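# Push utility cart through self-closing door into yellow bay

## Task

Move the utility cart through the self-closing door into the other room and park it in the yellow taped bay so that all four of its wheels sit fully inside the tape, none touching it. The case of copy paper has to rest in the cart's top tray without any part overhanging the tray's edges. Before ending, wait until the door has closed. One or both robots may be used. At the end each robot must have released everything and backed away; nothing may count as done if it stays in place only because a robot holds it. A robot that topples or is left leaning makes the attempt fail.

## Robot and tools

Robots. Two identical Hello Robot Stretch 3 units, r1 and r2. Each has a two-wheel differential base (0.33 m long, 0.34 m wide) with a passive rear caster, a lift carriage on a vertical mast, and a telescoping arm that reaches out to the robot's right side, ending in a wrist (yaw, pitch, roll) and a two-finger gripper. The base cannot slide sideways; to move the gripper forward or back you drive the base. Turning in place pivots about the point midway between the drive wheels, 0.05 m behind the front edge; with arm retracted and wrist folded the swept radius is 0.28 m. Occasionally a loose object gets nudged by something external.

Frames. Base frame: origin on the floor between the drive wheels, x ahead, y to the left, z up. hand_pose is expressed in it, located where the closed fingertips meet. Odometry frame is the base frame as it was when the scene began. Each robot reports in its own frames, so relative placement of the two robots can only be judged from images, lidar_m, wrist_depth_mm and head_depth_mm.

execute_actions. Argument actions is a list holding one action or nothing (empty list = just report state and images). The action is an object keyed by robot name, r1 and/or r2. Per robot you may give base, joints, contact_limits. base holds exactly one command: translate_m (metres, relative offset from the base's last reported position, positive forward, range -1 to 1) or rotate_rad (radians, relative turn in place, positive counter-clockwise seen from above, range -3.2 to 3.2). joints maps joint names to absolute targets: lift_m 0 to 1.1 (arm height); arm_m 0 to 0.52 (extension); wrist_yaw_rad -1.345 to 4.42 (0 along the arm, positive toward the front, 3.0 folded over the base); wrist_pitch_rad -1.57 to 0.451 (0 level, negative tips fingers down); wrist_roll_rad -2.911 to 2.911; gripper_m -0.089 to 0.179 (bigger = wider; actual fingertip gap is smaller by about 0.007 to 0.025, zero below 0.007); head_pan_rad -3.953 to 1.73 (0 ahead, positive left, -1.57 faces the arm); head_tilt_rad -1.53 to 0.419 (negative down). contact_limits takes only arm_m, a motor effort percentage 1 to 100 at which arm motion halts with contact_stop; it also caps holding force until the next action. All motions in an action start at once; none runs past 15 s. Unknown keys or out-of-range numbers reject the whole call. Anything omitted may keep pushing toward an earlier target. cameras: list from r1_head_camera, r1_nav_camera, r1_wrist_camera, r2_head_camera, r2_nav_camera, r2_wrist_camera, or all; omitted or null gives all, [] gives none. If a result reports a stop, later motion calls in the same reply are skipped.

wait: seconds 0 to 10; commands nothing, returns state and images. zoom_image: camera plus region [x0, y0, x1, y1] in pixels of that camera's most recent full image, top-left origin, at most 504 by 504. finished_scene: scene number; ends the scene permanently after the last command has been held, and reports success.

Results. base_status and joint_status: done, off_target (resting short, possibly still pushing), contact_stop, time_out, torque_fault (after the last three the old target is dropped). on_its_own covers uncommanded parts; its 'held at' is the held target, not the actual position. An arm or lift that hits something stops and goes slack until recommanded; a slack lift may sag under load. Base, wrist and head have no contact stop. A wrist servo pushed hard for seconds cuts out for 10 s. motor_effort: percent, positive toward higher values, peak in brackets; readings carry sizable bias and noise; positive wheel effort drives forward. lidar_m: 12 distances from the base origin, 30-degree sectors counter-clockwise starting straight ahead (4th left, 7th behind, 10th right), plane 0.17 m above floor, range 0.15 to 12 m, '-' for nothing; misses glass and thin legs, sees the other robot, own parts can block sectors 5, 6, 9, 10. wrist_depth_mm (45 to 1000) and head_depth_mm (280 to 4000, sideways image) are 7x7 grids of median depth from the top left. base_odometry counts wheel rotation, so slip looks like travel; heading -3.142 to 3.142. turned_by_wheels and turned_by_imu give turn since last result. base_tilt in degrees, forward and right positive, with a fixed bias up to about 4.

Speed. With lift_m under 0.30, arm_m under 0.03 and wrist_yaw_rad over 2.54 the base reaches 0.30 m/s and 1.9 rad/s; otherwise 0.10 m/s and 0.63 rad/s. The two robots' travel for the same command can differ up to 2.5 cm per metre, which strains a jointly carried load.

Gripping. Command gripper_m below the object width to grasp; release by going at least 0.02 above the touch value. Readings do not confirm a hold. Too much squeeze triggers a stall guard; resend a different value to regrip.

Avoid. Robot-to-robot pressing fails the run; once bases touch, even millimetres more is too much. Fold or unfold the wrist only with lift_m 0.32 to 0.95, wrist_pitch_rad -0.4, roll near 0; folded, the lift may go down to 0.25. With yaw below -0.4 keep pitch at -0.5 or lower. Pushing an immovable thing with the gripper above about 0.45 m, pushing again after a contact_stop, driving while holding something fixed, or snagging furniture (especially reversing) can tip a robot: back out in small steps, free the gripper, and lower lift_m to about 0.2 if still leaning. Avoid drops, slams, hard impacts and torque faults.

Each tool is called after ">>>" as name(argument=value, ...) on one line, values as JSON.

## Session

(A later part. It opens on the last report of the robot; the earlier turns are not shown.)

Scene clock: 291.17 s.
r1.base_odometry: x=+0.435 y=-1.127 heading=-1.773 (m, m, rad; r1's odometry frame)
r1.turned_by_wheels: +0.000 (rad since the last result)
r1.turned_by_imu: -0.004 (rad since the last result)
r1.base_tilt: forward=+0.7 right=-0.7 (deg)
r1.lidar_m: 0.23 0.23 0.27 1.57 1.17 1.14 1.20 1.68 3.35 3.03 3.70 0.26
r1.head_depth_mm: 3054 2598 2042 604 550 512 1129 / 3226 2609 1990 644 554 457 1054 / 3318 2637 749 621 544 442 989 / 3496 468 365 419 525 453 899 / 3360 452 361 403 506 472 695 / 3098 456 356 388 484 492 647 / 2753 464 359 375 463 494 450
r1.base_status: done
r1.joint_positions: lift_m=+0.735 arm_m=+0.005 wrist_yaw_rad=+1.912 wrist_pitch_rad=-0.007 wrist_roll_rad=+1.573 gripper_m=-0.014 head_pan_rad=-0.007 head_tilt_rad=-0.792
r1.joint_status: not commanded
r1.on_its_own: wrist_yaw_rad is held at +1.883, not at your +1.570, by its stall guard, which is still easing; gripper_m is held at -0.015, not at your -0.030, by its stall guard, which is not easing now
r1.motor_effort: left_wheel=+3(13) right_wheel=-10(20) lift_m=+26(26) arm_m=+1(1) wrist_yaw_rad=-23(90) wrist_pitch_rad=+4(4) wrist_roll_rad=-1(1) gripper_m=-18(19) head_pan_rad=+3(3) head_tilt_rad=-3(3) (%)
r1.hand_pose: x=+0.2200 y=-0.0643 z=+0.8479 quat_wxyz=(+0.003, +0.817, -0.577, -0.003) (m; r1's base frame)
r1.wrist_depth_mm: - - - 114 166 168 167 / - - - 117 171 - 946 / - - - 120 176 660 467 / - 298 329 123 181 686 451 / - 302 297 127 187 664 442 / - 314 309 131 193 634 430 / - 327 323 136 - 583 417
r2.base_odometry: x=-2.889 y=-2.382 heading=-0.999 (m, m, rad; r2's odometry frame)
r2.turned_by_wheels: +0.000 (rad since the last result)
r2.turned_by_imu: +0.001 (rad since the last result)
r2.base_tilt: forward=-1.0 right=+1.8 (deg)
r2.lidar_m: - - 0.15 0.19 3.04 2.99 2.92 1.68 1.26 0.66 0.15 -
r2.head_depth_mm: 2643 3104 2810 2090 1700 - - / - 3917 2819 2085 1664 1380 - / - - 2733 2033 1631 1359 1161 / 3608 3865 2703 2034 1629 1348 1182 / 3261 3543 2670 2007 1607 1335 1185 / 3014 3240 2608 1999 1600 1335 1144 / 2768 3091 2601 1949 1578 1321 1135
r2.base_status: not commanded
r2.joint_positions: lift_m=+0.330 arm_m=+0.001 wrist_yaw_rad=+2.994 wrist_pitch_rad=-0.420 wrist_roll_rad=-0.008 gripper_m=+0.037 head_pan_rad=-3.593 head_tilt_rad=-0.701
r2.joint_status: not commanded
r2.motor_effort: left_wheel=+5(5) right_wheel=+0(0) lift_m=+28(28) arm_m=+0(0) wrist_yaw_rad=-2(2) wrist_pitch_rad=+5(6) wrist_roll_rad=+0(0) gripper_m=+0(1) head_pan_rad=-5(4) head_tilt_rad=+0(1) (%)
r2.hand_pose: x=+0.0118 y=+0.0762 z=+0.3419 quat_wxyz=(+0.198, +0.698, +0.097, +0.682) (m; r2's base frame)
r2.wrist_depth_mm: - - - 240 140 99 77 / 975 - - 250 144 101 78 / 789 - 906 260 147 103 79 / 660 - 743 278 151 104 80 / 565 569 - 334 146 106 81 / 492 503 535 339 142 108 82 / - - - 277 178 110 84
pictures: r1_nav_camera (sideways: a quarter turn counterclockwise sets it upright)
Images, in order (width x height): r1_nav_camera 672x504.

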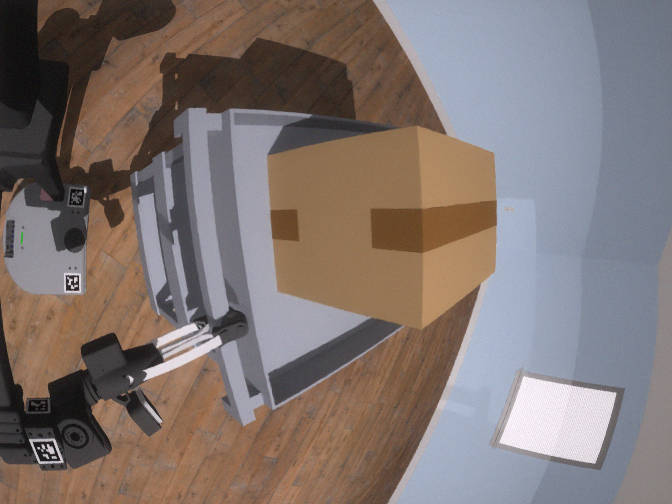

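>>> execute_actions(actions=[{"r1":{"base":{"rotate_rad":0.8},"joints":{"wrist_yaw_rad":1.6}}}], cameras=[])

>>> execute_actions(actions=[{"r1":{"base":{"translate_m":-0.55}}}], cameras=[])

>>> execute_actions(actions=[{"r1":{"base":{"rotate_rad":0.8},"joints":{"wrist_yaw_rad":1.57}}}], cameras=[])

>>> execute_actions(actions=[{"r1":{"base":{"translate_m":-1}}}], cameras=["r1_nav_camera"])

>>> execute_actions(actions=[{"r1":{"base":{"translate_m":-0.8}}}], cameras=["r1_nav_camera","r2_nav_camera"])

Scene clock: 302.17 s.
r1.base_odometry: x=+0.435 y=-1.127 heading=-0.974 (m, m, rad; r1's odometry frame)
r1.turned_by_wheels: +0.800 (rad since the last result)
r1.turned_by_imu: +0.758 (rad since the last result)
r1.base_tilt: forward=+0.6 right=-0.7 (deg)
r1.lidar_m: 0.33 2.26 1.31 1.14 1.14 1.33 2.33 3.36 3.03 3.57 0.31 0.31
r1.head_depth_mm: 2281 435 426 500 549 593 936 / 2320 439 460 548 511 765 1019 / 2255 2453 521 612 510 830 1078 / 2179 2446 2097 629 560 1081 1121 / 2123 2394 2116 1734 1379 1274 1128 / 2062 2357 2135 1741 1472 1281 1123 / 2038 2290 2151 1766 1483 1291 1137
r1.base_status: done
r1.joint_positions: lift_m=+0.735 arm_m=+0.005 wrist_yaw_rad=+1.580 wrist_pitch_rad=-0.008 wrist_roll_rad=+1.571 gripper_m=-0.014 head_pan_rad=-0.007 head_tilt_rad=-0.792
r1.joint_status: wrist_yaw_rad off_target (ended at +1.580, target +1.600)
r1.on_its_own: gripper_m is held at -0.015, not at your -0.030, by its stall guard, which is not easing now; wrist_yaw_rad is at rest, and its effort (+16) is outside its rest range (-12 to +12)
r1.motor_effort: left_wheel=-2(7) right_wheel=+15(34) lift_m=+26(25) arm_m=-1(1) wrist_yaw_rad=+16(62) wrist_pitch_rad=+4(7) wrist_roll_rad=+0(1) gripper_m=-18(19) head_pan_rad=+4(4) head_tilt_rad=-4(3) (%)
r1.hand_pose: x=+0.2347 y=-0.1477 z=+0.8476 quat_wxyz=(+0.003, +0.710, -0.704, -0.003) (m; r1's base frame)
r1.wrist_depth_mm: - - 416 61 108 110 446 / - 284 301 67 121 120 477 / - 275 265 75 137 137 466 / - 321 302 85 156 593 453 / - 399 353 98 178 590 442 / - - - 115 218 - 428 / - - - 147 - - 417
r2.base_odometry: x=-2.889 y=-2.382 heading=-0.999 (m, m, rad; r2's odometry frame)
r2.turned_by_wheels: +0.000 (rad since the last result)
r2.turned_by_imu: +0.001 (rad since the last result)
r2.base_tilt: forward=-0.9 right=+1.8 (deg)
r2.lidar_m: - - 0.15 0.19 3.12 3.08 2.93 1.68 1.26 0.66 0.15 -
r2.head_depth_mm: - 3181 2809 2079 1691 - - / - - 2805 2075 1645 1371 - / 3938 3898 2755 2042 1653 1363 1159 / 3604 3820 2732 2038 1623 1352 1187 / 3298 3676 2667 2013 1611 1337 1186 / 3028 3242 2652 1958 1591 1326 1144 / 2746 3024 2613 1973 1569 1321 1128
r2.base_status: not commanded
r2.joint_positions: lift_m=+0.330 arm_m=+0.001 wrist_yaw_rad=+2.994 wrist_pitch_rad=-0.420 wrist_roll_rad=-0.008 gripper_m=+0.037 head_pan_rad=-3.593 head_tilt_rad=-0.701
r2.joint_status: not commanded
r2.motor_effort: left_wheel=+5(5) right_wheel=-1(1) lift_m=+29(28) arm_m=+0(0) wrist_yaw_rad=-1(2) wrist_pitch_rad=+6(6) wrist_roll_rad=+0(0) gripper_m=+0(0) head_pan_rad=-4(4) head_tilt_rad=+1(1) (%)
r2.hand_pose: x=+0.0118 y=+0.0762 z=+0.3419 quat_wxyz=(+0.198, +0.698, +0.097, +0.682) (m; r2's base frame)
r2.wrist_depth_mm: - - - 240 140 99 77 / 963 - - 250 143 101 78 / 779 - 889 261 147 103 79 / 654 - 734 278 151 104 80 / 560 571 - 335 147 106 81 / 492 500 535 339 142 108 82 / - - - 277 178 111 84
pictures: none
No camera images: the call's "cameras" was empty. Leave "cameras" out to get every camera's image.

Scene clock: 308.93 s.
r1.base_odometry: x=+0.125 y=-0.672 heading=-0.974 (m, m, rad; r1's odometry frame)
r1.turned_by_wheels: +0.000 (rad since the last result)
r1.turned_by_imu: -0.004 (rad since the last result)
r1.base_tilt: forward=+0.7 right=-0.7 (deg)
r1.lidar_m: 0.25 0.25 1.16 1.00 1.00 1.16 2.03 2.84 2.72 3.72 3.71 0.26
r1.head_depth_mm: 2938 2591 743 646 550 485 1053 / 2831 2611 380 605 544 461 1014 / 2671 443 373 444 534 449 989 / 2577 448 373 437 535 443 990 / 2547 451 373 431 530 443 859 / 2473 458 370 424 537 450 1095 / 2442 2558 372 603 545 443 1095
r1.base_status: done
r1.joint_positions: lift_m=+0.735 arm_m=+0.005 wrist_yaw_rad=+1.773 wrist_pitch_rad=-0.008 wrist_roll_rad=+1.571 gripper_m=-0.014 head_pan_rad=-0.007 head_tilt_rad=-0.792
r1.joint_status: not commanded
r1.on_its_own: wrist_yaw_rad is held at +1.774, not at your +1.600, by its stall guard, which is not easing now; gripper_m is held at -0.015, not at your -0.030, by its stall guard, which is not easing now
r1.motor_effort: left_wheel=+0(9) right_wheel=-6(25) lift_m=+26(26) arm_m=+0(1) wrist_yaw_rad=+1(37) wrist_pitch_rad=+4(6) wrist_roll_rad=+0(0) gripper_m=-18(20) head_pan_rad=+4(4) head_tilt_rad=-3(3) (%)
r1.hand_pose: x=+0.2294 y=-0.0984 z=+0.8477 quat_wxyz=(+0.003, +0.775, -0.632, -0.003) (m; r1's base frame)
r1.wrist_depth_mm: - - - 110 162 163 163 / - - - 112 167 658 951 / - - - 116 172 642 465 / - 292 312 119 177 646 452 / - 301 294 123 183 664 443 / - 309 304 127 189 645 428 / - 326 322 133 - 579 414
r2.base_odometry: x=-2.889 y=-2.382 heading=-0.999 (m, m, rad; r2's odometry frame)
r2.turned_by_wheels: +0.000 (rad since the last result)
r2.turned_by_imu: +0.001 (rad since the last result)
r2.base_tilt: forward=-1.2 right=+1.7 (deg)
r2.lidar_m: - - 0.15 0.19 5.06 2.82 2.92 1.68 1.26 0.66 0.15 -
r2.head_depth_mm: - - 2806 2103 1692 - - / 2610 3194 2797 2071 1648 1374 - / 3725 3107 2759 2045 1643 1363 1169 / 3571 3832 2731 2014 1618 1347 1175 / 3289 3547 2656 2015 1624 1341 1188 / 2996 3305 2643 1984 1579 1335 1134 / 2782 3070 2613 1976 1580 1323 1132
r2.base_status: not commanded
r2.joint_positions: lift_m=+0.330 arm_m=+0.001 wrist_yaw_rad=+2.994 wrist_pitch_rad=-0.420 wrist_roll_rad=-0.008 gripper_m=+0.037 head_pan_rad=-3.593 head_tilt_rad=-0.701
r2.joint_status: not commanded
r2.motor_effort: left_wheel=+5(5) right_wheel=+0(1) lift_m=+28(28) arm_m=+0(0) wrist_yaw_rad=-1(1) wrist_pitch_rad=+6(6) wrist_roll_rad=+0(0) gripper_m=+0(0) head_pan_rad=-5(4) head_tilt_rad=+1(1) (%)
r2.hand_pose: x=+0.0118 y=+0.0762 z=+0.3419 quat_wxyz=(+0.198, +0.698, +0.097, +0.682) (m; r2's base frame)
r2.wrist_depth_mm: - - - 239 140 99 77 / 977 - - 249 144 101 78 / 786 - 899 261 147 102 79 / 660 - 739 277 151 104 80 / 560 571 - 336 147 106 81 / 487 499 535 339 142 108 82 / - - - 278 178 111 84
pictures: none
No camera images: the call's "cameras" was empty. Leave "cameras" out to get every camera's image.

Scene clock: 311.13 s.
r1.base_odometry: x=+0.125 y=-0.672 heading=-0.174 (m, m, rad; r1's odometry frame)
r1.turned_by_wheels: +0.800 (rad since the last result)
r1.turned_by_imu: +0.751 (rad since the last result)
r1.base_tilt: forward=+0.6 right=-0.7 (deg)
r1.lidar_m: 0.36 1.05 1.00 1.03 1.38 2.83 2.73 2.71 3.71 3.84 0.31 0.31
r1.head_depth_mm: 2506 438 462 536 513 751 929 / 2613 2512 524 604 503 797 1030 / 2372 2516 2076 638 547 1027 1099 / 1912 2136 2083 600 1368 1244 1126 / 1608 1764 1927 1742 1470 1272 1131 / 1379 1501 1652 1701 1482 1278 1133 / 1210 1313 1421 1541 1477 1287 1136
r1.base_status: done
r1.joint_positions: lift_m=+0.735 arm_m=+0.005 wrist_yaw_rad=+1.553 wrist_pitch_rad=-0.008 wrist_roll_rad=+1.572 gripper_m=-0.014 head_pan_rad=-0.007 head_tilt_rad=-0.792
r1.joint_status: all done
r1.on_its_own: gripper_m is held at -0.015, not at your -0.030, by its stall guard, which is not easing now; wrist_yaw_rad is at rest, and its effort (+14) is outside its rest range (-12 to +12)
r1.motor_effort: left_wheel=-1(7) right_wheel=+11(37) lift_m=+26(26) arm_m=-2(2) wrist_yaw_rad=+14(62) wrist_pitch_rad=+4(5) wrist_roll_rad=+0(2) gripper_m=-20(20) head_pan_rad=+3(3) head_tilt_rad=-3(3) (%)
r1.hand_pose: x=+0.2346 y=-0.1547 z=+0.8476 quat_wxyz=(+0.003, +0.701, -0.714, -0.003) (m; r1's base frame)
r1.wrist_depth_mm: - 274 281 - 97 95 93 / - 245 238 49 50 106 431 / - 285 267 56 122 122 465 / - 365 324 67 146 561 454 / - - 403 81 179 553 439 / - - - 104 - - 428 / - - - 160 - - 401
r2.base_odometry: x=-2.889 y=-2.382 heading=-0.999 (m, m, rad; r2's odometry frame)
r2.turned_by_wheels: +0.000 (rad since the last result)
r2.turned_by_imu: +0.000 (rad since the last result)
r2.base_tilt: forward=-1.2 right=+1.7 (deg)
r2.lidar_m: - - 0.15 0.19 5.08 2.83 2.92 1.68 1.26 0.66 0.15 -
r2.head_depth_mm: - - 2843 2087 1682 - - / 2724 3283 2815 2058 1659 1372 - / 3745 3130 2762 2039 1644 1366 1166 / 3495 3850 2729 2027 1614 1353 1172 / 3263 3568 2659 1995 1607 1330 1188 / 3001 3270 2619 2004 1590 1333 1147 / 2736 3024 2626 1986 1578 1324 1131
r2.base_status: not commanded
r2.joint_positions: lift_m=+0.330 arm_m=+0.001 wrist_yaw_rad=+2.994 wrist_pitch_rad=-0.420 wrist_roll_rad=-0.008 gripper_m=+0.037 head_pan_rad=-3.593 head_tilt_rad=-0.701
r2.joint_status: not commanded
r2.motor_effort: left_wheel=+5(5) right_wheel=-1(1) lift_m=+28(28) arm_m=+0(0) wrist_yaw_rad=-1(1) wrist_pitch_rad=+5(6) wrist_roll_rad=+0(0) gripper_m=+0(0) head_pan_rad=-3(5) head_tilt_rad=+0(1) (%)
r2.hand_pose: x=+0.0118 y=+0.0762 z=+0.3419 quat_wxyz=(+0.198, +0.698, +0.097, +0.682) (m; r2's base frame)
r2.wrist_depth_mm: - - - 240 140 99 77 / 980 - - 251 144 101 78 / 798 - 893 261 147 103 79 / 657 - 748 278 152 104 80 / 557 574 - 335 147 106 81 / 489 507 531 337 142 108 82 / - - - 279 178 110 84
pictures: none
No camera images: the call's "cameras" was empty. Leave "cameras" out to get every camera's image.

Scene clock: 322.47 s.
r1.base_odometry: x=-0.860 y=-0.500 heading=-0.174 (m, m, rad; r1's odometry frame)
r1.turned_by_wheels: +0.000 (rad since the last result)
r1.turned_by_imu: -0.008 (rad since the last result)
r1.base_tilt: forward=+0.7 right=-0.7 (deg)
r1.lidar_m: 0.21 0.21 0.23 1.51 2.02 1.96 2.12 1.77 3.24 3.32 3.98 0.25
r1.head_depth_mm: 3189 2577 2029 603 550 502 1112 / 3299 2584 2044 636 553 416 1062 / 3302 2615 384 458 543 448 973 / 2844 2548 360 404 511 480 676 / 2339 452 353 380 476 490 452 / 2045 458 355 360 444 491 403 / 1790 463 360 343 418 490 397
r1.base_status: done
r1.joint_positions: lift_m=+0.735 arm_m=+0.005 wrist_yaw_rad=+1.855 wrist_pitch_rad=-0.007 wrist_roll_rad=+1.572 gripper_m=-0.014 head_pan_rad=-0.007 head_tilt_rad=-0.792
r1.joint_status: not commanded
r1.on_its_own: wrist_yaw_rad is held at +1.855, not at your +1.570, by its stall guard, which is not easing now; gripper_m is held at -0.015, not at your -0.030, by its stall guard, which is not easing now
r1.motor_effort: left_wheel=+0(7) right_wheel=-3(23) lift_m=+26(26) arm_m=+1(2) wrist_yaw_rad=+0(37) wrist_pitch_rad=+4(4) wrist_roll_rad=-1(1) gripper_m=-18(20) head_pan_rad=+2(4) head_tilt_rad=-3(4) (%)
r1.hand_pose: x=+0.2244 y=-0.0780 z=+0.8479 quat_wxyz=(+0.003, +0.800, -0.600, -0.002) (m; r1's base frame)
r1.wrist_depth_mm: - - - 126 184 189 188 / - - - 126 185 - 209 / - - - 126 185 - 443 / - - 599 127 185 688 450 / - 289 287 127 185 666 439 / - 292 289 127 186 636 428 / - 293 291 127 185 611 415
r2.base_odometry: x=-2.889 y=-2.382 heading=-0.999 (m, m, rad; r2's odometry frame)
r2.turned_by_wheels: +0.000 (rad since the last result)
r2.turned_by_imu: +0.002 (rad since the last result)
r2.base_tilt: forward=-1.1 right=+1.7 (deg)
r2.lidar_m: - - 0.15 0.19 5.07 1.88 2.92 1.68 1.26 0.66 0.15 -
r2.head_depth_mm: - - 2851 2108 1699 - - / - - 2805 2090 1646 1376 - / - - 2781 2056 1633 1364 1164 / 2348 2375 2511 2014 1612 1356 1177 / 1873 2531 2454 1990 1603 1341 1182 / 2731 3216 2556 1999 1581 1323 1136 / 2749 3023 2578 1961 1576 1321 1134
r2.base_status: not commanded
r2.joint_positions: lift_m=+0.330 arm_m=+0.001 wrist_yaw_rad=+2.994 wrist_pitch_rad=-0.420 wrist_roll_rad=-0.008 gripper_m=+0.037 head_pan_rad=-3.593 head_tilt_rad=-0.701
r2.joint_status: not commanded
r2.motor_effort: left_wheel=+5(5) right_wheel=-1(1) lift_m=+28(29) arm_m=+0(0) wrist_yaw_rad=-1(3) wrist_pitch_rad=+6(6) wrist_roll_rad=-1(0) gripper_m=+0(0) head_pan_rad=-6(5) head_tilt_rad=-1(1) (%)
r2.hand_pose: x=+0.0118 y=+0.0762 z=+0.3419 quat_wxyz=(+0.198, +0.698, +0.097, +0.682) (m; r2's base frame)
r2.wrist_depth_mm: - - - 240 140 99 77 / 969 - - 250 144 101 78 / 779 - 892 261 147 102 79 / 659 - 742 278 151 104 80 / 560 575 - 334 146 106 81 / 492 500 530 339 142 108 82 / - - - 276 178 111 83
pictures: r1_nav_camera (sideways: a quarter turn counterclockwise sets it upright)
Images, in order (width x height): r1_nav_camera 672x504.

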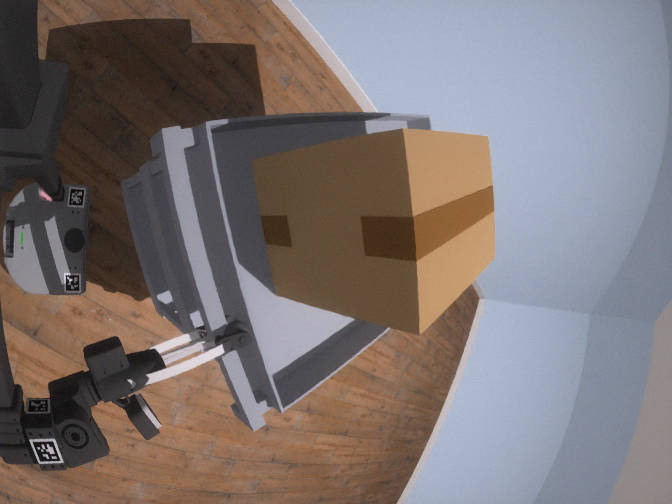

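Scene clock: 331.90 s.
r1.base_odometry: x=-1.648 y=-0.362 heading=-0.174 (m, m, rad; r1's odometry frame)
r1.turned_by_wheels: +0.000 (rad since the last result)
r1.turned_by_imu: -0.009 (rad since the last result)
r1.base_tilt: forward=+0.6 right=-0.8 (deg)
r1.lidar_m: 0.20 0.20 0.21 1.86 1.32 1.24 1.51 1.09 1.22 2.97 3.93 0.25
r1.head_depth_mm: 3500 2594 2033 1685 518 461 1106 / 3536 2622 2047 1691 542 450 1110 / 3633 2613 2066 627 558 451 987 / 3435 2673 760 662 560 496 651 / 3014 2698 785 375 459 489 383 / 2587 2563 356 347 426 488 397 / 2271 464 360 328 397 476 416
r1.base_status: done
r1.joint_positions: lift_m=+0.735 arm_m=+0.005 wrist_yaw_rad=+2.171 wrist_pitch_rad=-0.007 wrist_roll_rad=+1.572 gripper_m=-0.014 head_pan_rad=-0.007 head_tilt_rad=-0.792
r1.joint_status: not commanded
r1.on_its_own: wrist_yaw_rad is held at +2.171, not at your +1.570, by its stall guard, which is not easing now; gripper_m is held at -0.015, not at your -0.030, by its stall guard, which is not easing now
r1.motor_effort: left_wheel=+1(4) right_wheel=-7(18) lift_m=+26(26) arm_m=+5(5) wrist_yaw_rad=+0(41) wrist_pitch_rad=+3(4) wrist_roll_rad=-1(0) gripper_m=-17(18) head_pan_rad=+3(3) head_tilt_rad=-3(3) (%)
r1.hand_pose: x=+0.1900 y=-0.0050 z=+0.8480 quat_wxyz=(+0.003, +0.884, -0.467, -0.002) (m; r1's base frame)
r1.wrist_depth_mm: - - - 100 150 151 998 / - - - 103 157 509 459 / - - 458 108 165 617 466 / - 288 287 113 172 638 456 / - 304 298 119 180 663 440 / - 323 315 124 190 635 430 / - 348 340 133 - 576 416
r2.base_odometry: x=-2.889 y=-2.382 heading=-0.999 (m, m, rad; r2's odometry frame)
r2.turned_by_wheels: +0.000 (rad since the last result)
r2.turned_by_imu: +0.002 (rad since the last result)
r2.base_tilt: forward=-1.1 right=+1.9 (deg)
r2.lidar_m: - - 0.15 0.19 5.09 1.36 1.16 1.68 1.26 0.66 0.15 -
r2.head_depth_mm: - - 2860 2095 1704 - - / - - 2833 2077 1656 1366 - / - - 2762 2065 1633 1357 1167 / 3632 3795 2723 2032 1619 1347 1181 / 3251 3469 2452 1906 1607 1334 1180 / 2950 1280 1738 1855 1482 1334 1145 / 1261 1286 1662 1793 1432 1323 1135
r2.base_status: not commanded
r2.joint_positions: lift_m=+0.330 arm_m=+0.001 wrist_yaw_rad=+2.994 wrist_pitch_rad=-0.420 wrist_roll_rad=-0.008 gripper_m=+0.037 head_pan_rad=-3.593 head_tilt_rad=-0.701
r2.joint_status: not commanded
r2.motor_effort: left_wheel=+5(5) right_wheel=-1(1) lift_m=+28(28) arm_m=+0(0) wrist_yaw_rad=-2(2) wrist_pitch_rad=+6(6) wrist_roll_rad=+0(1) gripper_m=+0(0) head_pan_rad=-3(5) head_tilt_rad=+0(0) (%)
r2.hand_pose: x=+0.0118 y=+0.0762 z=+0.3419 quat_wxyz=(+0.198, +0.698, +0.097, +0.682) (m; r2's base frame)
r2.wrist_depth_mm: - - - 241 140 99 77 / 963 - - 250 143 101 78 / 775 - 905 261 147 103 79 / 654 - 747 277 151 104 80 / 559 571 - 336 147 106 81 / 487 503 533 337 142 109 82 / - - - 276 178 111 83
pictures: r1_nav_camera (sideways: a quarter turn counterclockwise sets it upright), r2_nav_camera (sideways: a quarter turn counterclockwise sets it upright)
Images, in order (width x height): r1_nav_camera 672x504, r2_nav_camera 672x504.

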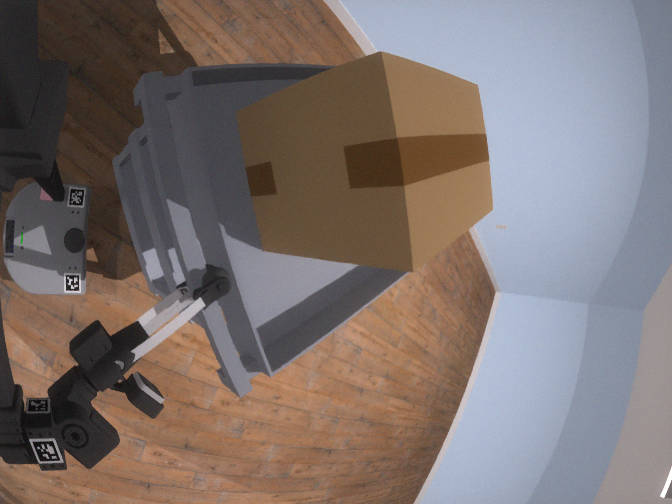

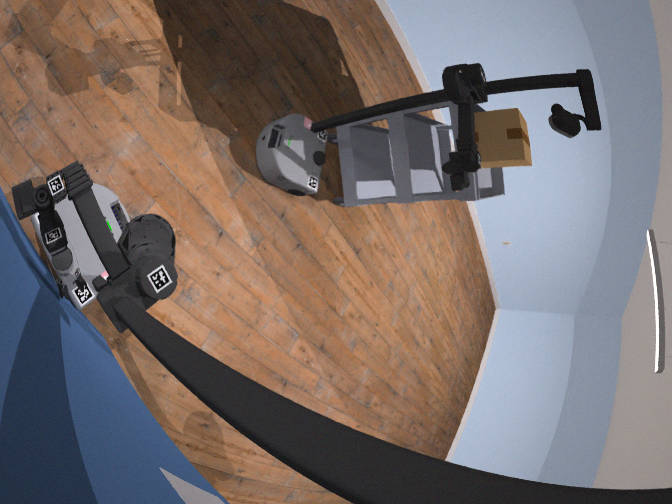

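>>> execute_actions(actions=[{"r1":{"base":{"rotate_rad":-0.3},"joints":{"arm_m":0.2}}}], cameras=["r1_nav_camera"])

>>> execute_actions(actions=[{"r1":{"base":{"translate_m":-0.35}}}], cameras=["r1_nav_camera","r2_nav_camera"])

Scene clock: 342.77 s.
r1.base_odometry: x=-1.648 y=-0.362 heading=-0.473 (m, m, rad; r1's odometry frame)
r1.turned_by_wheels: -0.299 (rad since the last result)
r1.turned_by_imu: +0.019 (rad since the last result)
r1.base_tilt: forward=+0.7 right=-0.8 (deg)
r1.lidar_m: - 1.91 1.82 1.88 1.36 1.29 1.52 1.13 1.25 2.99 0.42 0.15
r1.head_depth_mm: 3472 2595 340 342 527 478 946 / 3588 2592 343 303 397 480 441 / 3551 2632 345 292 332 458 427 / 3307 447 348 294 301 382 429 / 2862 450 351 296 - 329 425 / 2473 455 355 298 - 482 441 / 2192 2227 358 305 558 512 1137
r1.base_status: rotate_rad off_target (by the wheels' count: -0.2992 of -0.3000)
r1.joint_positions: lift_m=+0.735 arm_m=+0.199 wrist_yaw_rad=+2.172 wrist_pitch_rad=-0.005 wrist_roll_rad=+1.574 gripper_m=-0.014 head_pan_rad=-0.006 head_tilt_rad=-0.794
r1.joint_status: all done
r1.on_its_own: wrist_yaw_rad is held at +2.171, not at your +1.570, by its stall guard, which is not easing now; gripper_m is held at -0.015, not at your -0.030, by its stall guard, which is not easing now; right_wheel is at rest, and its effort (-29) is outside its rest range (-18 to +18)
r1.motor_effort: left_wheel=+7(46) right_wheel=-29(29) lift_m=+28(29) arm_m=+13(27) wrist_yaw_rad=-1(90) wrist_pitch_rad=+3(14) wrist_roll_rad=-2(2) gripper_m=-19(21) head_pan_rad=+3(3) head_tilt_rad=-2(3) (%)
r1.hand_pose: x=+0.1899 y=-0.1992 z=+0.8482 quat_wxyz=(+0.002, +0.885, -0.466, -0.003) (m; r1's base frame)
r1.wrist_depth_mm: - - - 124 181 184 183 / - - - 126 182 - 982 / - - - 127 184 667 443 / - 335 433 128 186 700 459 / - 292 289 130 188 670 441 / - 298 295 131 190 647 431 / - 302 301 132 708 617 418
r2.base_odometry: x=-2.889 y=-2.382 heading=-0.999 (m, m, rad; r2's odometry frame)
r2.turned_by_wheels: +0.000 (rad since the last result)
r2.turned_by_imu: +0.001 (rad since the last result)
r2.base_tilt: forward=-1.0 right=+1.7 (deg)
r2.lidar_m: - - 0.15 0.19 5.07 1.31 1.20 1.68 1.26 0.66 0.15 -
r2.head_depth_mm: - - 2864 2104 1706 - - / - - 2790 2083 1645 1366 - / - - 2780 2063 1638 1364 1160 / 3651 3652 2482 1889 1628 1348 1176 / 3212 1297 1773 1867 1602 1336 1188 / 1243 1262 1663 1689 1478 1329 1142 / 2683 1548 2368 1886 1454 1317 1135
r2.base_status: not commanded
r2.joint_positions: lift_m=+0.330 arm_m=+0.001 wrist_yaw_rad=+2.994 wrist_pitch_rad=-0.420 wrist_roll_rad=-0.008 gripper_m=+0.037 head_pan_rad=-3.593 head_tilt_rad=-0.701
r2.joint_status: not commanded
r2.motor_effort: left_wheel=+5(5) right_wheel=-1(1) lift_m=+29(29) arm_m=+0(0) wrist_yaw_rad=-1(1) wrist_pitch_rad=+6(6) wrist_roll_rad=+0(0) gripper_m=+0(1) head_pan_rad=-4(5) head_tilt_rad=+1(0) (%)
r2.hand_pose: x=+0.0118 y=+0.0762 z=+0.3419 quat_wxyz=(+0.198, +0.698, +0.097, +0.682) (m; r2's base frame)
r2.wrist_depth_mm: - - - 240 140 99 77 / 995 - - 251 143 101 78 / 783 - 904 260 147 103 79 / 657 - 745 279 151 104 80 / 555 573 - 335 147 106 81 / 493 505 530 341 142 109 82 / - - - 278 178 111 84
pictures: r1_nav_camera (sideways: a quarter turn counterclockwise sets it upright)
Images, in order (width x height): r1_nav_camera 672x504.

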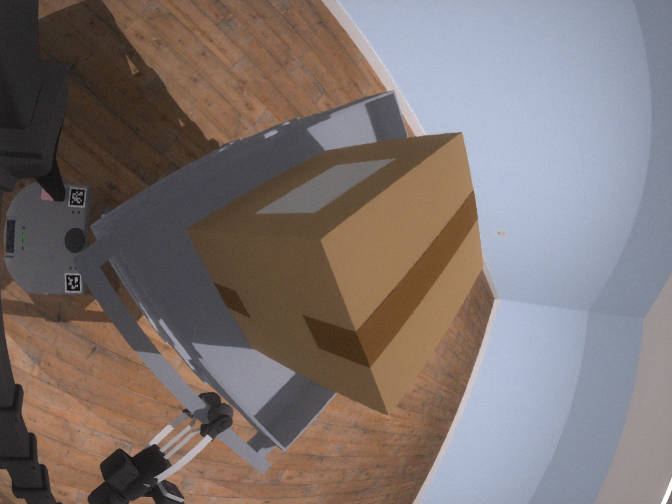

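Scene clock: 347.80 s.
r1.base_odometry: x=-1.959 y=-0.202 heading=-0.473 (m, m, rad; r1's odometry frame)
r1.turned_by_wheels: +0.000 (rad since the last result)
r1.turned_by_imu: -0.002 (rad since the last result)
r1.base_tilt: forward=+0.7 right=-0.7 (deg)
r1.lidar_m: 0.20 2.08 2.00 1.44 1.04 0.99 1.25 0.92 0.88 2.84 0.34 0.22
r1.head_depth_mm: 3499 432 351 406 516 452 990 / 3596 435 348 394 510 472 922 / 3597 442 346 383 491 493 687 / 3465 462 415 581 548 486 822 / 3140 2703 837 719 1436 1275 1127 / 2717 2720 2124 1738 1480 1283 1132 / 2410 2550 2144 1760 1478 1286 1136
r1.base_status: done
r1.joint_positions: lift_m=+0.735 arm_m=+0.200 wrist_yaw_rad=+1.962 wrist_pitch_rad=-0.007 wrist_roll_rad=+1.574 gripper_m=-0.014 head_pan_rad=-0.006 head_tilt_rad=-0.794
r1.joint_status: not commanded
r1.on_its_own: wrist_yaw_rad is held at +1.956, not at your +1.570, by its stall guard, which is not easing now; gripper_m is held at -0.015, not at your -0.030, by its stall guard, which is not easing now
r1.motor_effort: left_wheel=+1(6) right_wheel=+0(38) lift_m=+29(29) arm_m=+1(13) wrist_yaw_rad=-5(54) wrist_pitch_rad=+4(4) wrist_roll_rad=-2(2) gripper_m=-16(20) head_pan_rad=+3(3) head_tilt_rad=-3(1) (%)
r1.hand_pose: x=+0.2153 y=-0.2471 z=+0.8478 quat_wxyz=(+0.002, +0.831, -0.556, -0.003) (m; r1's base frame)
r1.wrist_depth_mm: - - - 97 147 148 - / - - - 101 154 501 460 / - - 421 106 163 619 467 / - 286 281 112 171 641 454 / - 305 297 118 180 666 440 / - 326 313 124 190 616 431 / - 349 344 134 - 550 420
r2.base_odometry: x=-2.889 y=-2.382 heading=-0.999 (m, m, rad; r2's odometry frame)
r2.turned_by_wheels: +0.000 (rad since the last result)
r2.turned_by_imu: +0.001 (rad since the last result)
r2.base_tilt: forward=-1.2 right=+1.7 (deg)
r2.lidar_m: - - 0.15 0.19 5.07 0.99 0.92 1.68 1.26 0.66 0.15 -
r2.head_depth_mm: - - 2888 2091 1688 - - / - - 2762 2066 1643 1371 - / - - 2785 2041 1640 1369 1164 / 3627 1524 1563 1859 1589 1349 1180 / 3102 1157 974 1423 1545 1328 1176 / 2802 1042 792 1589 1507 1330 1139 / 2659 1098 993 1578 1553 1227 1134
r2.base_status: not commanded
r2.joint_positions: lift_m=+0.330 arm_m=+0.001 wrist_yaw_rad=+2.994 wrist_pitch_rad=-0.420 wrist_roll_rad=-0.008 gripper_m=+0.037 head_pan_rad=-3.593 head_tilt_rad=-0.701
r2.joint_status: not commanded
r2.motor_effort: left_wheel=+5(5) right_wheel=-1(0) lift_m=+29(28) arm_m=+0(1) wrist_yaw_rad=-2(1) wrist_pitch_rad=+6(6) wrist_roll_rad=+0(0) gripper_m=+0(0) head_pan_rad=-4(4) head_tilt_rad=+0(0) (%)
r2.hand_pose: x=+0.0118 y=+0.0762 z=+0.3419 quat_wxyz=(+0.198, +0.698, +0.097, +0.682) (m; r2's base frame)
r2.wrist_depth_mm: - - - 238 140 99 77 / - - - 250 143 101 78 / 778 - 881 262 147 103 79 / 659 - 743 280 151 104 80 / 561 573 - 333 146 106 81 / 497 500 530 340 142 108 82 / - - - 278 178 111 84
pictures: r1_nav_camera (sideways: a quarter turn counterclockwise sets it upright), r2_nav_camera (sideways: a quarter turn counterclockwise sets it upright)
Images, in order (width x height): r1_nav_camera 672x504, r2_nav_camera 672x504.

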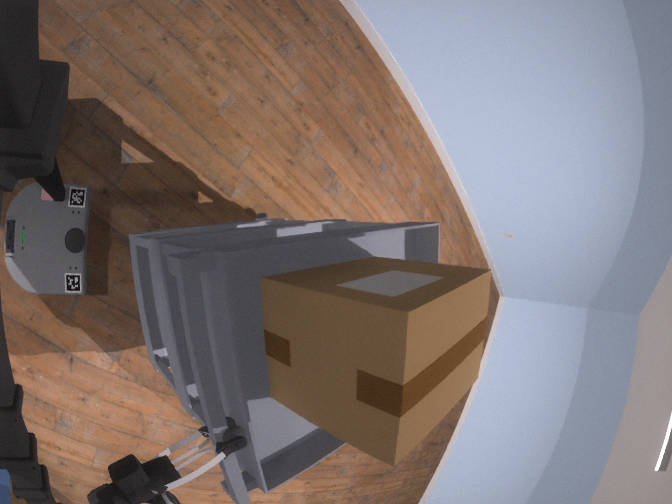

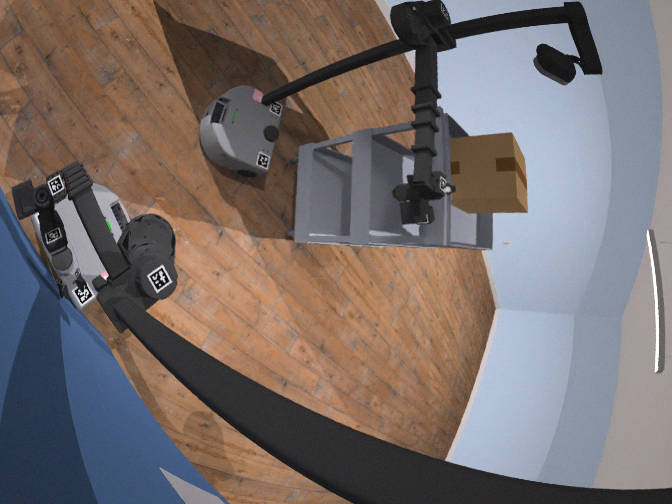

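>>> execute_actions(actions=[{"r1":{"base":{"rotate_rad":-0.3},"joints":{"arm_m":0.12}},"r2":{"joints":{"head_pan_rad":-2.9}}}], cameras=[])

>>> execute_actions(actions=[{"r1":{"base":{"translate_m":-0.4}}}], cameras=["r1_nav_camera","r2_nav_camera"])

Scene clock: 355.57 s.
r1.base_odometry: x=-1.959 y=-0.202 heading=-0.773 (m, m, rad; r1's odometry frame)
r1.turned_by_wheels: -0.300 (rad since the last result)
r1.turned_by_imu: -0.298 (rad since the last result)
r1.base_tilt: forward=+0.6 right=-0.7 (deg)
r1.lidar_m: 0.17 0.17 2.00 2.00 1.19 0.99 3.89 1.10 0.88 1.03 0.41 0.21
r1.head_depth_mm: 3490 2572 355 423 538 460 1054 / 3545 456 344 391 514 491 917 / 3554 440 345 364 470 483 381 / 3638 445 349 342 433 486 395 / 3782 451 352 322 408 484 389 / 3819 457 367 623 568 510 1112 / 3465 2562 778 731 1460 1291 1140
r1.base_status: done
r1.joint_positions: lift_m=+0.735 arm_m=+0.121 wrist_yaw_rad=+1.904 wrist_pitch_rad=-0.008 wrist_roll_rad=+1.574 gripper_m=-0.014 head_pan_rad=-0.006 head_tilt_rad=-0.794
r1.joint_status: all done
r1.on_its_own: wrist_yaw_rad is held at +1.956, not at your +1.570, by its stall guard, which is still easing; gripper_m is held at -0.015, not at your -0.030, by its stall guard, which is not easing now
r1.motor_effort: left_wheel=-3(13) right_wheel=+9(42) lift_m=+29(29) arm_m=-13(15) wrist_yaw_rad=+42(51) wrist_pitch_rad=+4(5) wrist_roll_rad=-1(2) gripper_m=-18(18) head_pan_rad=+4(4) head_tilt_rad=-2(2) (%)
r1.hand_pose: x=+0.2206 y=-0.1821 z=+0.8474 quat_wxyz=(+0.003, +0.815, -0.580, -0.004) (m; r1's base frame)
r1.wrist_depth_mm: - - - 123 180 184 184 / - - - 124 182 - 984 / - - - 125 183 705 440 / - 339 457 126 184 693 452 / - 289 285 127 186 667 439 / - 293 290 128 187 635 429 / - 297 292 129 446 610 416
r2.base_odometry: x=-2.889 y=-2.382 heading=-0.999 (m, m, rad; r2's odometry frame)
r2.turned_by_wheels: +0.000 (rad since the last result)
r2.turned_by_imu: +0.001 (rad since the last result)
r2.base_tilt: forward=-1.1 right=+1.7 (deg)
r2.lidar_m: - - 0.15 0.19 5.05 0.92 0.92 1.68 1.26 0.66 0.15 -
r2.head_depth_mm: 2617 2866 972 1180 1461 1352 1175 / 2573 2953 731 1334 1526 1366 1170 / 2454 2768 2394 2028 1522 1338 1170 / 2496 916 2384 1951 1420 1304 1158 / 2509 2772 2673 1993 1550 1335 1150 / 2448 2782 2646 1990 1600 1333 1140 / 2427 2741 2601 1957 1585 1318 1125
r2.base_status: not commanded
r2.joint_positions: lift_m=+0.330 arm_m=+0.001 wrist_yaw_rad=+2.994 wrist_pitch_rad=-0.420 wrist_roll_rad=-0.008 gripper_m=+0.037 head_pan_rad=-2.907 head_tilt_rad=-0.701
r2.joint_status: all done
r2.motor_effort: left_wheel=+5(5) right_wheel=-1(1) lift_m=+29(29) arm_m=+1(0) wrist_yaw_rad=-1(1) wrist_pitch_rad=+6(6) wrist_roll_rad=+0(0) gripper_m=+0(0) head_pan_rad=+4(49) head_tilt_rad=+0(0) (%)
r2.hand_pose: x=+0.0118 y=+0.0762 z=+0.3419 quat_wxyz=(+0.198, +0.698, +0.097, +0.682) (m; r2's base frame)
r2.wrist_depth_mm: - - - 241 140 99 77 / - - - 249 143 101 78 / 790 - 877 261 147 103 79 / 650 - 744 277 151 105 80 / 551 573 - 335 147 106 81 / 490 504 532 339 142 109 82 / - - - 278 179 111 83
pictures: none
No camera images: the call's "cameras" was empty. Leave "cameras" out to get every camera's image.

Scene clock: 360.60 s.
r1.base_odometry: x=-2.246 y=+0.077 heading=-0.773 (m, m, rad; r1's odometry frame)
r1.turned_by_wheels: +0.000 (rad since the last result)
r1.turned_by_imu: -0.002 (rad since the last result)
r1.base_tilt: forward=+0.7 right=-0.7 (deg)
r1.lidar_m: 0.29 2.49 2.08 1.35 0.73 0.64 3.49 0.93 0.86 0.80 0.34 0.29
r1.head_depth_mm: 3495 430 392 471 539 494 992 / 3608 437 405 488 551 706 1017 / 3605 441 418 507 556 734 1060 / 3678 2641 1974 616 522 732 1086 / 3761 2724 2097 1732 551 1246 1124 / 3815 2718 2115 1736 1478 1280 1126 / 3538 2712 2147 1765 1492 1284 1138
r1.base_status: done
r1.joint_positions: lift_m=+0.735 arm_m=+0.120 wrist_yaw_rad=+1.869 wrist_pitch_rad=-0.006 wrist_roll_rad=+1.574 gripper_m=-0.014 head_pan_rad=-0.006 head_tilt_rad=-0.794
r1.joint_status: not commanded
r1.on_its_own: wrist_yaw_rad is held at +1.884, not at your +1.570, by its stall guard, which is not easing now; gripper_m is held at -0.015, not at your -0.030, by its stall guard, which is not easing now
r1.motor_effort: left_wheel=+2(4) right_wheel=-7(29) lift_m=+29(28) arm_m=-2(13) wrist_yaw_rad=+11(46) wrist_pitch_rad=+3(4) wrist_roll_rad=-2(2) gripper_m=-18(18) head_pan_rad=+3(2) head_tilt_rad=-3(2) (%)
r1.hand_pose: x=+0.2234 y=-0.1898 z=+0.8479 quat_wxyz=(+0.002, +0.804, -0.594, -0.003) (m; r1's base frame)
r1.wrist_depth_mm: - - - 69 116 116 471 / - 308 326 75 128 128 483 / - 271 266 83 142 145 465 / - 306 294 91 159 606 456 / - 362 333 105 179 596 439 / - - 394 119 209 - 427 / - - - 147 - - 418
r2.base_odometry: x=-2.889 y=-2.382 heading=-0.999 (m, m, rad; r2's odometry frame)
r2.turned_by_wheels: +0.000 (rad since the last result)
r2.turned_by_imu: +0.001 (rad since the last result)
r2.base_tilt: forward=-1.1 right=+1.7 (deg)
r2.lidar_m: - - 0.15 0.19 5.08 0.60 0.53 0.80 1.26 0.66 0.15 -
r2.head_depth_mm: 2580 729 728 797 1023 1192 1173 / 2551 832 765 791 1018 1142 1170 / 2544 2885 994 736 960 1077 1160 / 2506 2862 2493 1896 1534 1321 1147 / 2455 2779 2664 714 1610 1307 1146 / 2462 2772 2636 612 1355 1233 1143 / 2365 857 762 1780 1529 1231 1131
r2.base_status: not commanded
r2.joint_positions: lift_m=+0.330 arm_m=+0.001 wrist_yaw_rad=+2.994 wrist_pitch_rad=-0.420 wrist_roll_rad=-0.008 gripper_m=+0.037 head_pan_rad=-2.907 head_tilt_rad=-0.701
r2.joint_status: not commanded
r2.motor_effort: left_wheel=+5(5) right_wheel=-1(0) lift_m=+28(29) arm_m=+0(0) wrist_yaw_rad=-1(1) wrist_pitch_rad=+6(6) wrist_roll_rad=+0(1) gripper_m=+0(0) head_pan_rad=+5(4) head_tilt_rad=+0(1) (%)
r2.hand_pose: x=+0.0118 y=+0.0762 z=+0.3419 quat_wxyz=(+0.198, +0.698, +0.097, +0.682) (m; r2's base frame)
r2.wrist_depth_mm: - - - 239 140 99 77 / - - - 251 144 101 78 / 778 - 923 261 147 103 79 / 654 - 731 277 151 104 80 / 563 569 - 335 146 106 81 / 494 500 530 339 142 108 82 / - - - 276 178 110 84
pictures: r1_nav_camera (sideways: a quarter turn counterclockwise sets it upright), r2_nav_camera (sideways: a quarter turn counterclockwise sets it upright)
Images, in order (width x height): r1_nav_camera 672x504, r2_nav_camera 672x504.

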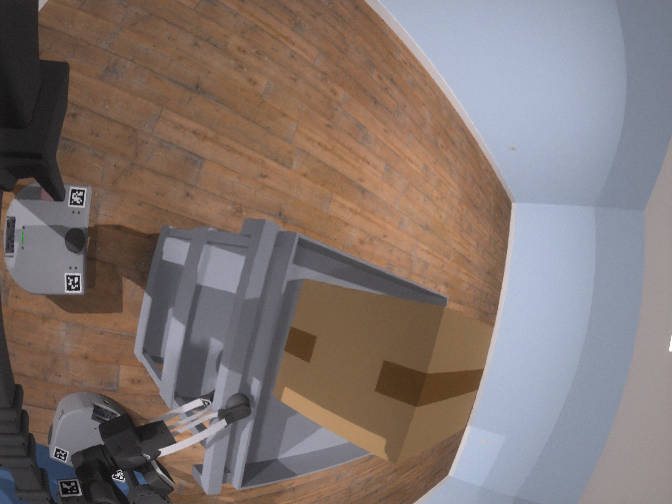

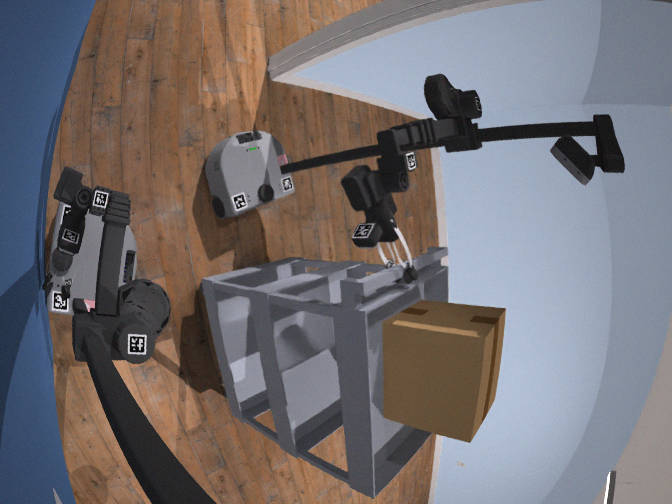

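Aligned.

>>> execute_actions(actions=[{"r1":{"base":{"translate_m":-0.45}}}], cameras=["r1_nav_camera","r2_nav_camera"])

>>> execute_actions(actions=[{"r1":{"base":{"translate_m":-0.4}}}], cameras=["r1_nav_camera","r2_nav_camera"])

Scene clock: 371.13 s.
r1.base_odometry: x=-2.568 y=+0.391 heading=-0.773 (m, m, rad; r1's odometry frame)
r1.turned_by_wheels: +0.000 (rad since the last result)
r1.turned_by_imu: -0.003 (rad since the last result)
r1.base_tilt: forward=+0.7 right=-0.7 (deg)
r1.lidar_m: 0.35 2.59 2.17 0.35 0.35 3.08 3.07 3.08 0.69 0.69 0.36 0.34
r1.head_depth_mm: 3493 431 455 537 496 778 1010 / 3579 2587 507 585 503 824 1059 / 3603 2628 2059 625 538 847 1095 / 3667 2670 2073 1720 1378 1249 1118 / 3739 2691 2113 1729 1462 1272 1126 / 3762 2706 2141 1739 1478 1277 1135 / 3659 2763 2139 1750 1490 1282 1136
r1.base_status: done
r1.joint_positions: lift_m=+0.735 arm_m=+0.120 wrist_yaw_rad=+1.709 wrist_pitch_rad=-0.006 wrist_roll_rad=+1.574 gripper_m=-0.014 head_pan_rad=-0.006 head_tilt_rad=-0.794
r1.joint_status: not commanded
r1.on_its_own: wrist_yaw_rad is held at +1.708, not at your +1.570, by its stall guard, which is not easing now; gripper_m is held at -0.015, not at your -0.030, by its stall guard, which is not easing now
r1.motor_effort: left_wheel=+3(3) right_wheel=-7(28) lift_m=+29(29) arm_m=-2(2) wrist_yaw_rad=-1(35) wrist_pitch_rad=+3(3) wrist_roll_rad=-1(2) gripper_m=-17(18) head_pan_rad=+4(2) head_tilt_rad=-2(2) (%)
r1.hand_pose: x=+0.2323 y=-0.2299 z=+0.8480 quat_wxyz=(+0.002, +0.754, -0.657, -0.003) (m; r1's base frame)
r1.wrist_depth_mm: - - 400 61 107 109 443 / - 271 288 67 121 121 477 / - 273 261 75 136 137 464 / - 321 302 85 156 593 454 / - 400 354 99 180 590 439 / - - - 116 220 - 431 / - - - 151 - - 410
r2.base_odometry: x=-2.889 y=-2.382 heading=-0.999 (m, m, rad; r2's odometry frame)
r2.turned_by_wheels: +0.000 (rad since the last result)
r2.turned_by_imu: +0.001 (rad since the last result)
r2.base_tilt: forward=-1.1 right=+1.8 (deg)
r2.lidar_m: - - 0.15 0.19 5.09 0.30 0.28 0.28 0.37 0.66 0.15 -
r2.head_depth_mm: 2575 2918 2793 775 637 529 668 / 2549 2871 2659 794 633 501 743 / 2553 2806 464 517 602 533 750 / 2512 2738 472 525 597 543 760 / 2470 2659 477 539 600 521 770 / 2454 2651 485 557 610 525 771 / 2423 2671 492 573 604 783 901
r2.base_status: not commanded
r2.joint_positions: lift_m=+0.330 arm_m=+0.001 wrist_yaw_rad=+2.994 wrist_pitch_rad=-0.420 wrist_roll_rad=-0.008 gripper_m=+0.037 head_pan_rad=-2.907 head_tilt_rad=-0.701
r2.joint_status: not commanded
r2.motor_effort: left_wheel=+5(5) right_wheel=+0(1) lift_m=+28(29) arm_m=+0(0) wrist_yaw_rad=-1(2) wrist_pitch_rad=+6(6) wrist_roll_rad=+0(0) gripper_m=+0(0) head_pan_rad=+5(5) head_tilt_rad=+0(0) (%)
r2.hand_pose: x=+0.0118 y=+0.0762 z=+0.3419 quat_wxyz=(+0.198, +0.698, +0.097, +0.682) (m; r2's base frame)
r2.wrist_depth_mm: - - - 240 140 99 77 / 982 - - 251 143 101 78 / 783 - 890 262 148 103 79 / 661 - 751 278 151 104 80 / 549 566 - 336 147 106 81 / 493 501 527 338 141 108 82 / - - - 278 178 111 84
pictures: r1_nav_camera (sideways: a quarter turn counterclockwise sets it upright), r2_nav_camera (sideways: a quarter turn counterclockwise sets it upright)
Images, in order (width x height): r1_nav_camera 672x504, r2_nav_camera 672x504.

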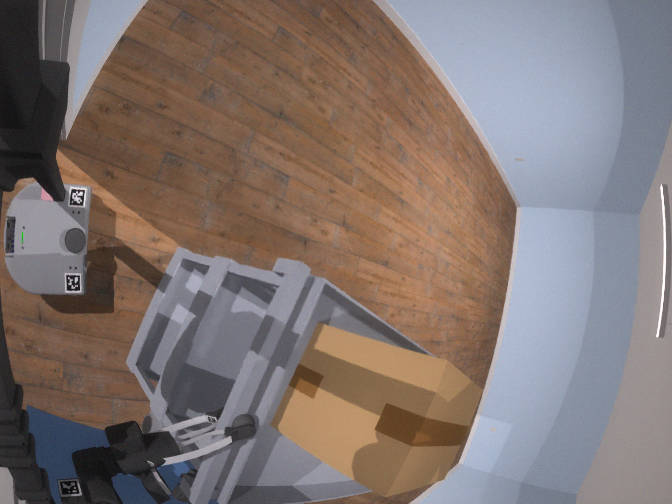

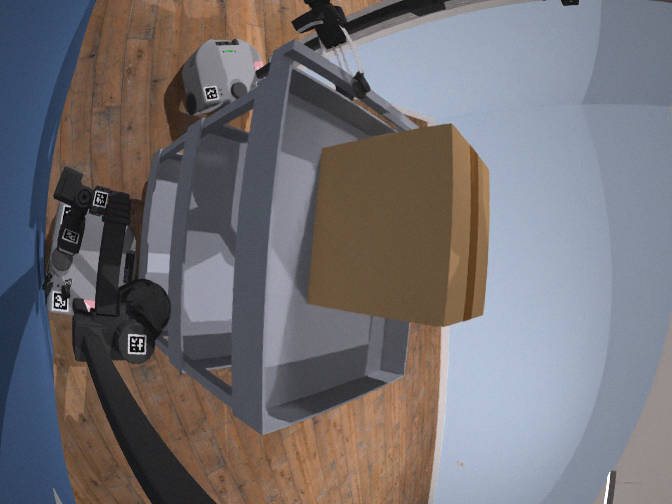

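Scene clock: 376.50 s.
r1.base_odometry: x=-2.854 y=+0.670 heading=-0.773 (m, m, rad; r1's odometry frame)
r1.turned_by_wheels: +0.000 (rad since the last result)
r1.turned_by_imu: -0.001 (rad since the last result)
r1.base_tilt: forward=+0.7 right=-0.7 (deg)
r1.lidar_m: 0.29 2.70 0.40 2.01 2.53 2.71 2.70 2.98 2.50 0.63 0.38 0.29
r1.head_depth_mm: 3556 432 401 488 549 716 1027 / 3526 453 416 494 553 701 1036 / 3634 907 771 639 557 680 1059 / 3648 2653 2087 1725 1425 1237 1120 / 3768 2709 2106 1724 1471 1275 1122 / 3853 2716 2129 1737 1474 1279 1124 / 3804 2758 2138 1752 1486 1284 894
r1.base_status: done
r1.joint_positions: lift_m=+0.735 arm_m=+0.120 wrist_yaw_rad=+1.516 wrist_pitch_rad=-0.007 wrist_roll_rad=+1.574 gripper_m=-0.014 head_pan_rad=-0.006 head_tilt_rad=-0.794
r1.joint_status: not commanded
r1.on_its_own: wrist_yaw_rad is held at +1.513, not at your +1.570, by its stall guard, which is not easing now; gripper_m is held at -0.015, not at your -0.030, by its stall guard, which is not easing now
r1.motor_effort: left_wheel=+3(6) right_wheel=-6(34) lift_m=+29(28) arm_m=-2(2) wrist_yaw_rad=-3(46) wrist_pitch_rad=+3(4) wrist_roll_rad=-1(1) gripper_m=-17(20) head_pan_rad=+3(3) head_tilt_rad=-2(3) (%)
r1.hand_pose: x=+0.2343 y=-0.2790 z=+0.8478 quat_wxyz=(+0.002, +0.688, -0.726, -0.003) (m; r1's base frame)
r1.wrist_depth_mm: - - - 120 174 176 176 / - - - 122 177 - 837 / - - - 124 181 663 466 / - 293 339 127 185 686 454 / - 296 292 129 189 662 444 / - 303 301 132 192 637 427 / - 312 310 135 710 582 415
r2.base_odometry: x=-2.889 y=-2.382 heading=-0.999 (m, m, rad; r2's odometry frame)
r2.turned_by_wheels: +0.000 (rad since the last result)
r2.turned_by_imu: +0.001 (rad since the last result)
r2.base_tilt: forward=-1.1 right=+1.7 (deg)
r2.lidar_m: - - 0.15 0.19 5.09 3.54 2.92 0.32 0.34 0.49 0.15 -
r2.head_depth_mm: 2589 2955 2832 2111 1676 1381 1172 / 2584 2939 2804 2072 1651 1377 1173 / 2567 2864 2751 2051 1638 1362 1161 / 2513 2856 2708 2019 1625 1341 1146 / 2472 2795 2673 1996 1531 1250 947 / 2469 2804 2661 761 611 785 768 / 2425 2685 2599 751 603 515 749
r2.base_status: not commanded
r2.joint_positions: lift_m=+0.330 arm_m=+0.001 wrist_yaw_rad=+2.993 wrist_pitch_rad=-0.420 wrist_roll_rad=-0.008 gripper_m=+0.037 head_pan_rad=-2.907 head_tilt_rad=-0.701
r2.joint_status: not commanded
r2.motor_effort: left_wheel=+5(9) right_wheel=-2(17) lift_m=+28(29) arm_m=+0(0) wrist_yaw_rad=-1(1) wrist_pitch_rad=+6(6) wrist_roll_rad=-1(1) gripper_m=+0(0) head_pan_rad=+4(4) head_tilt_rad=+0(1) (%)
r2.hand_pose: x=+0.0119 y=+0.0762 z=+0.3419 quat_wxyz=(+0.198, +0.698, +0.097, +0.682) (m; r2's base frame)
r2.wrist_depth_mm: - - - 239 140 99 77 / 995 - - 249 144 101 78 / 785 - 893 261 147 102 79 / 651 - 733 276 151 104 80 / 560 574 - 333 146 106 81 / 491 508 533 338 141 108 82 / - - - 277 178 110 83
pictures: r1_nav_camera (sideways: a quarter turn counterclockwise sets it upright), r2_nav_camera (sideways: a quarter turn counterclockwise sets it upright)
Images, in order (width x height): r1_nav_camera 672x504, r2_nav_camera 672x504.

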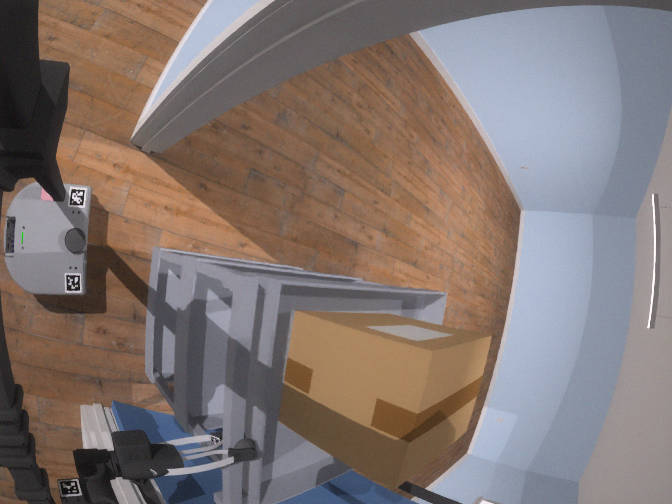

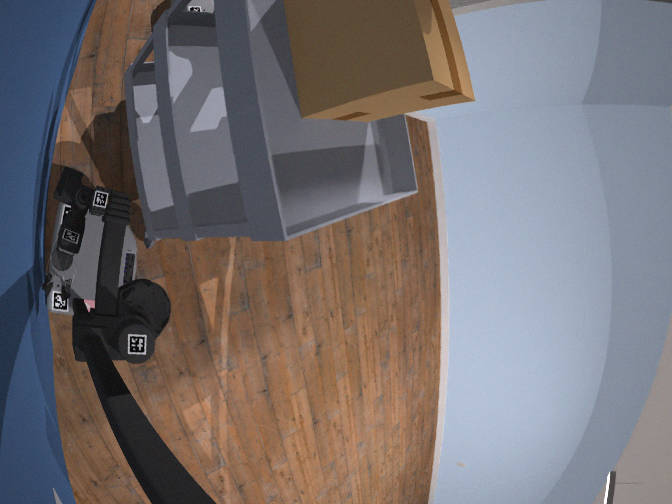

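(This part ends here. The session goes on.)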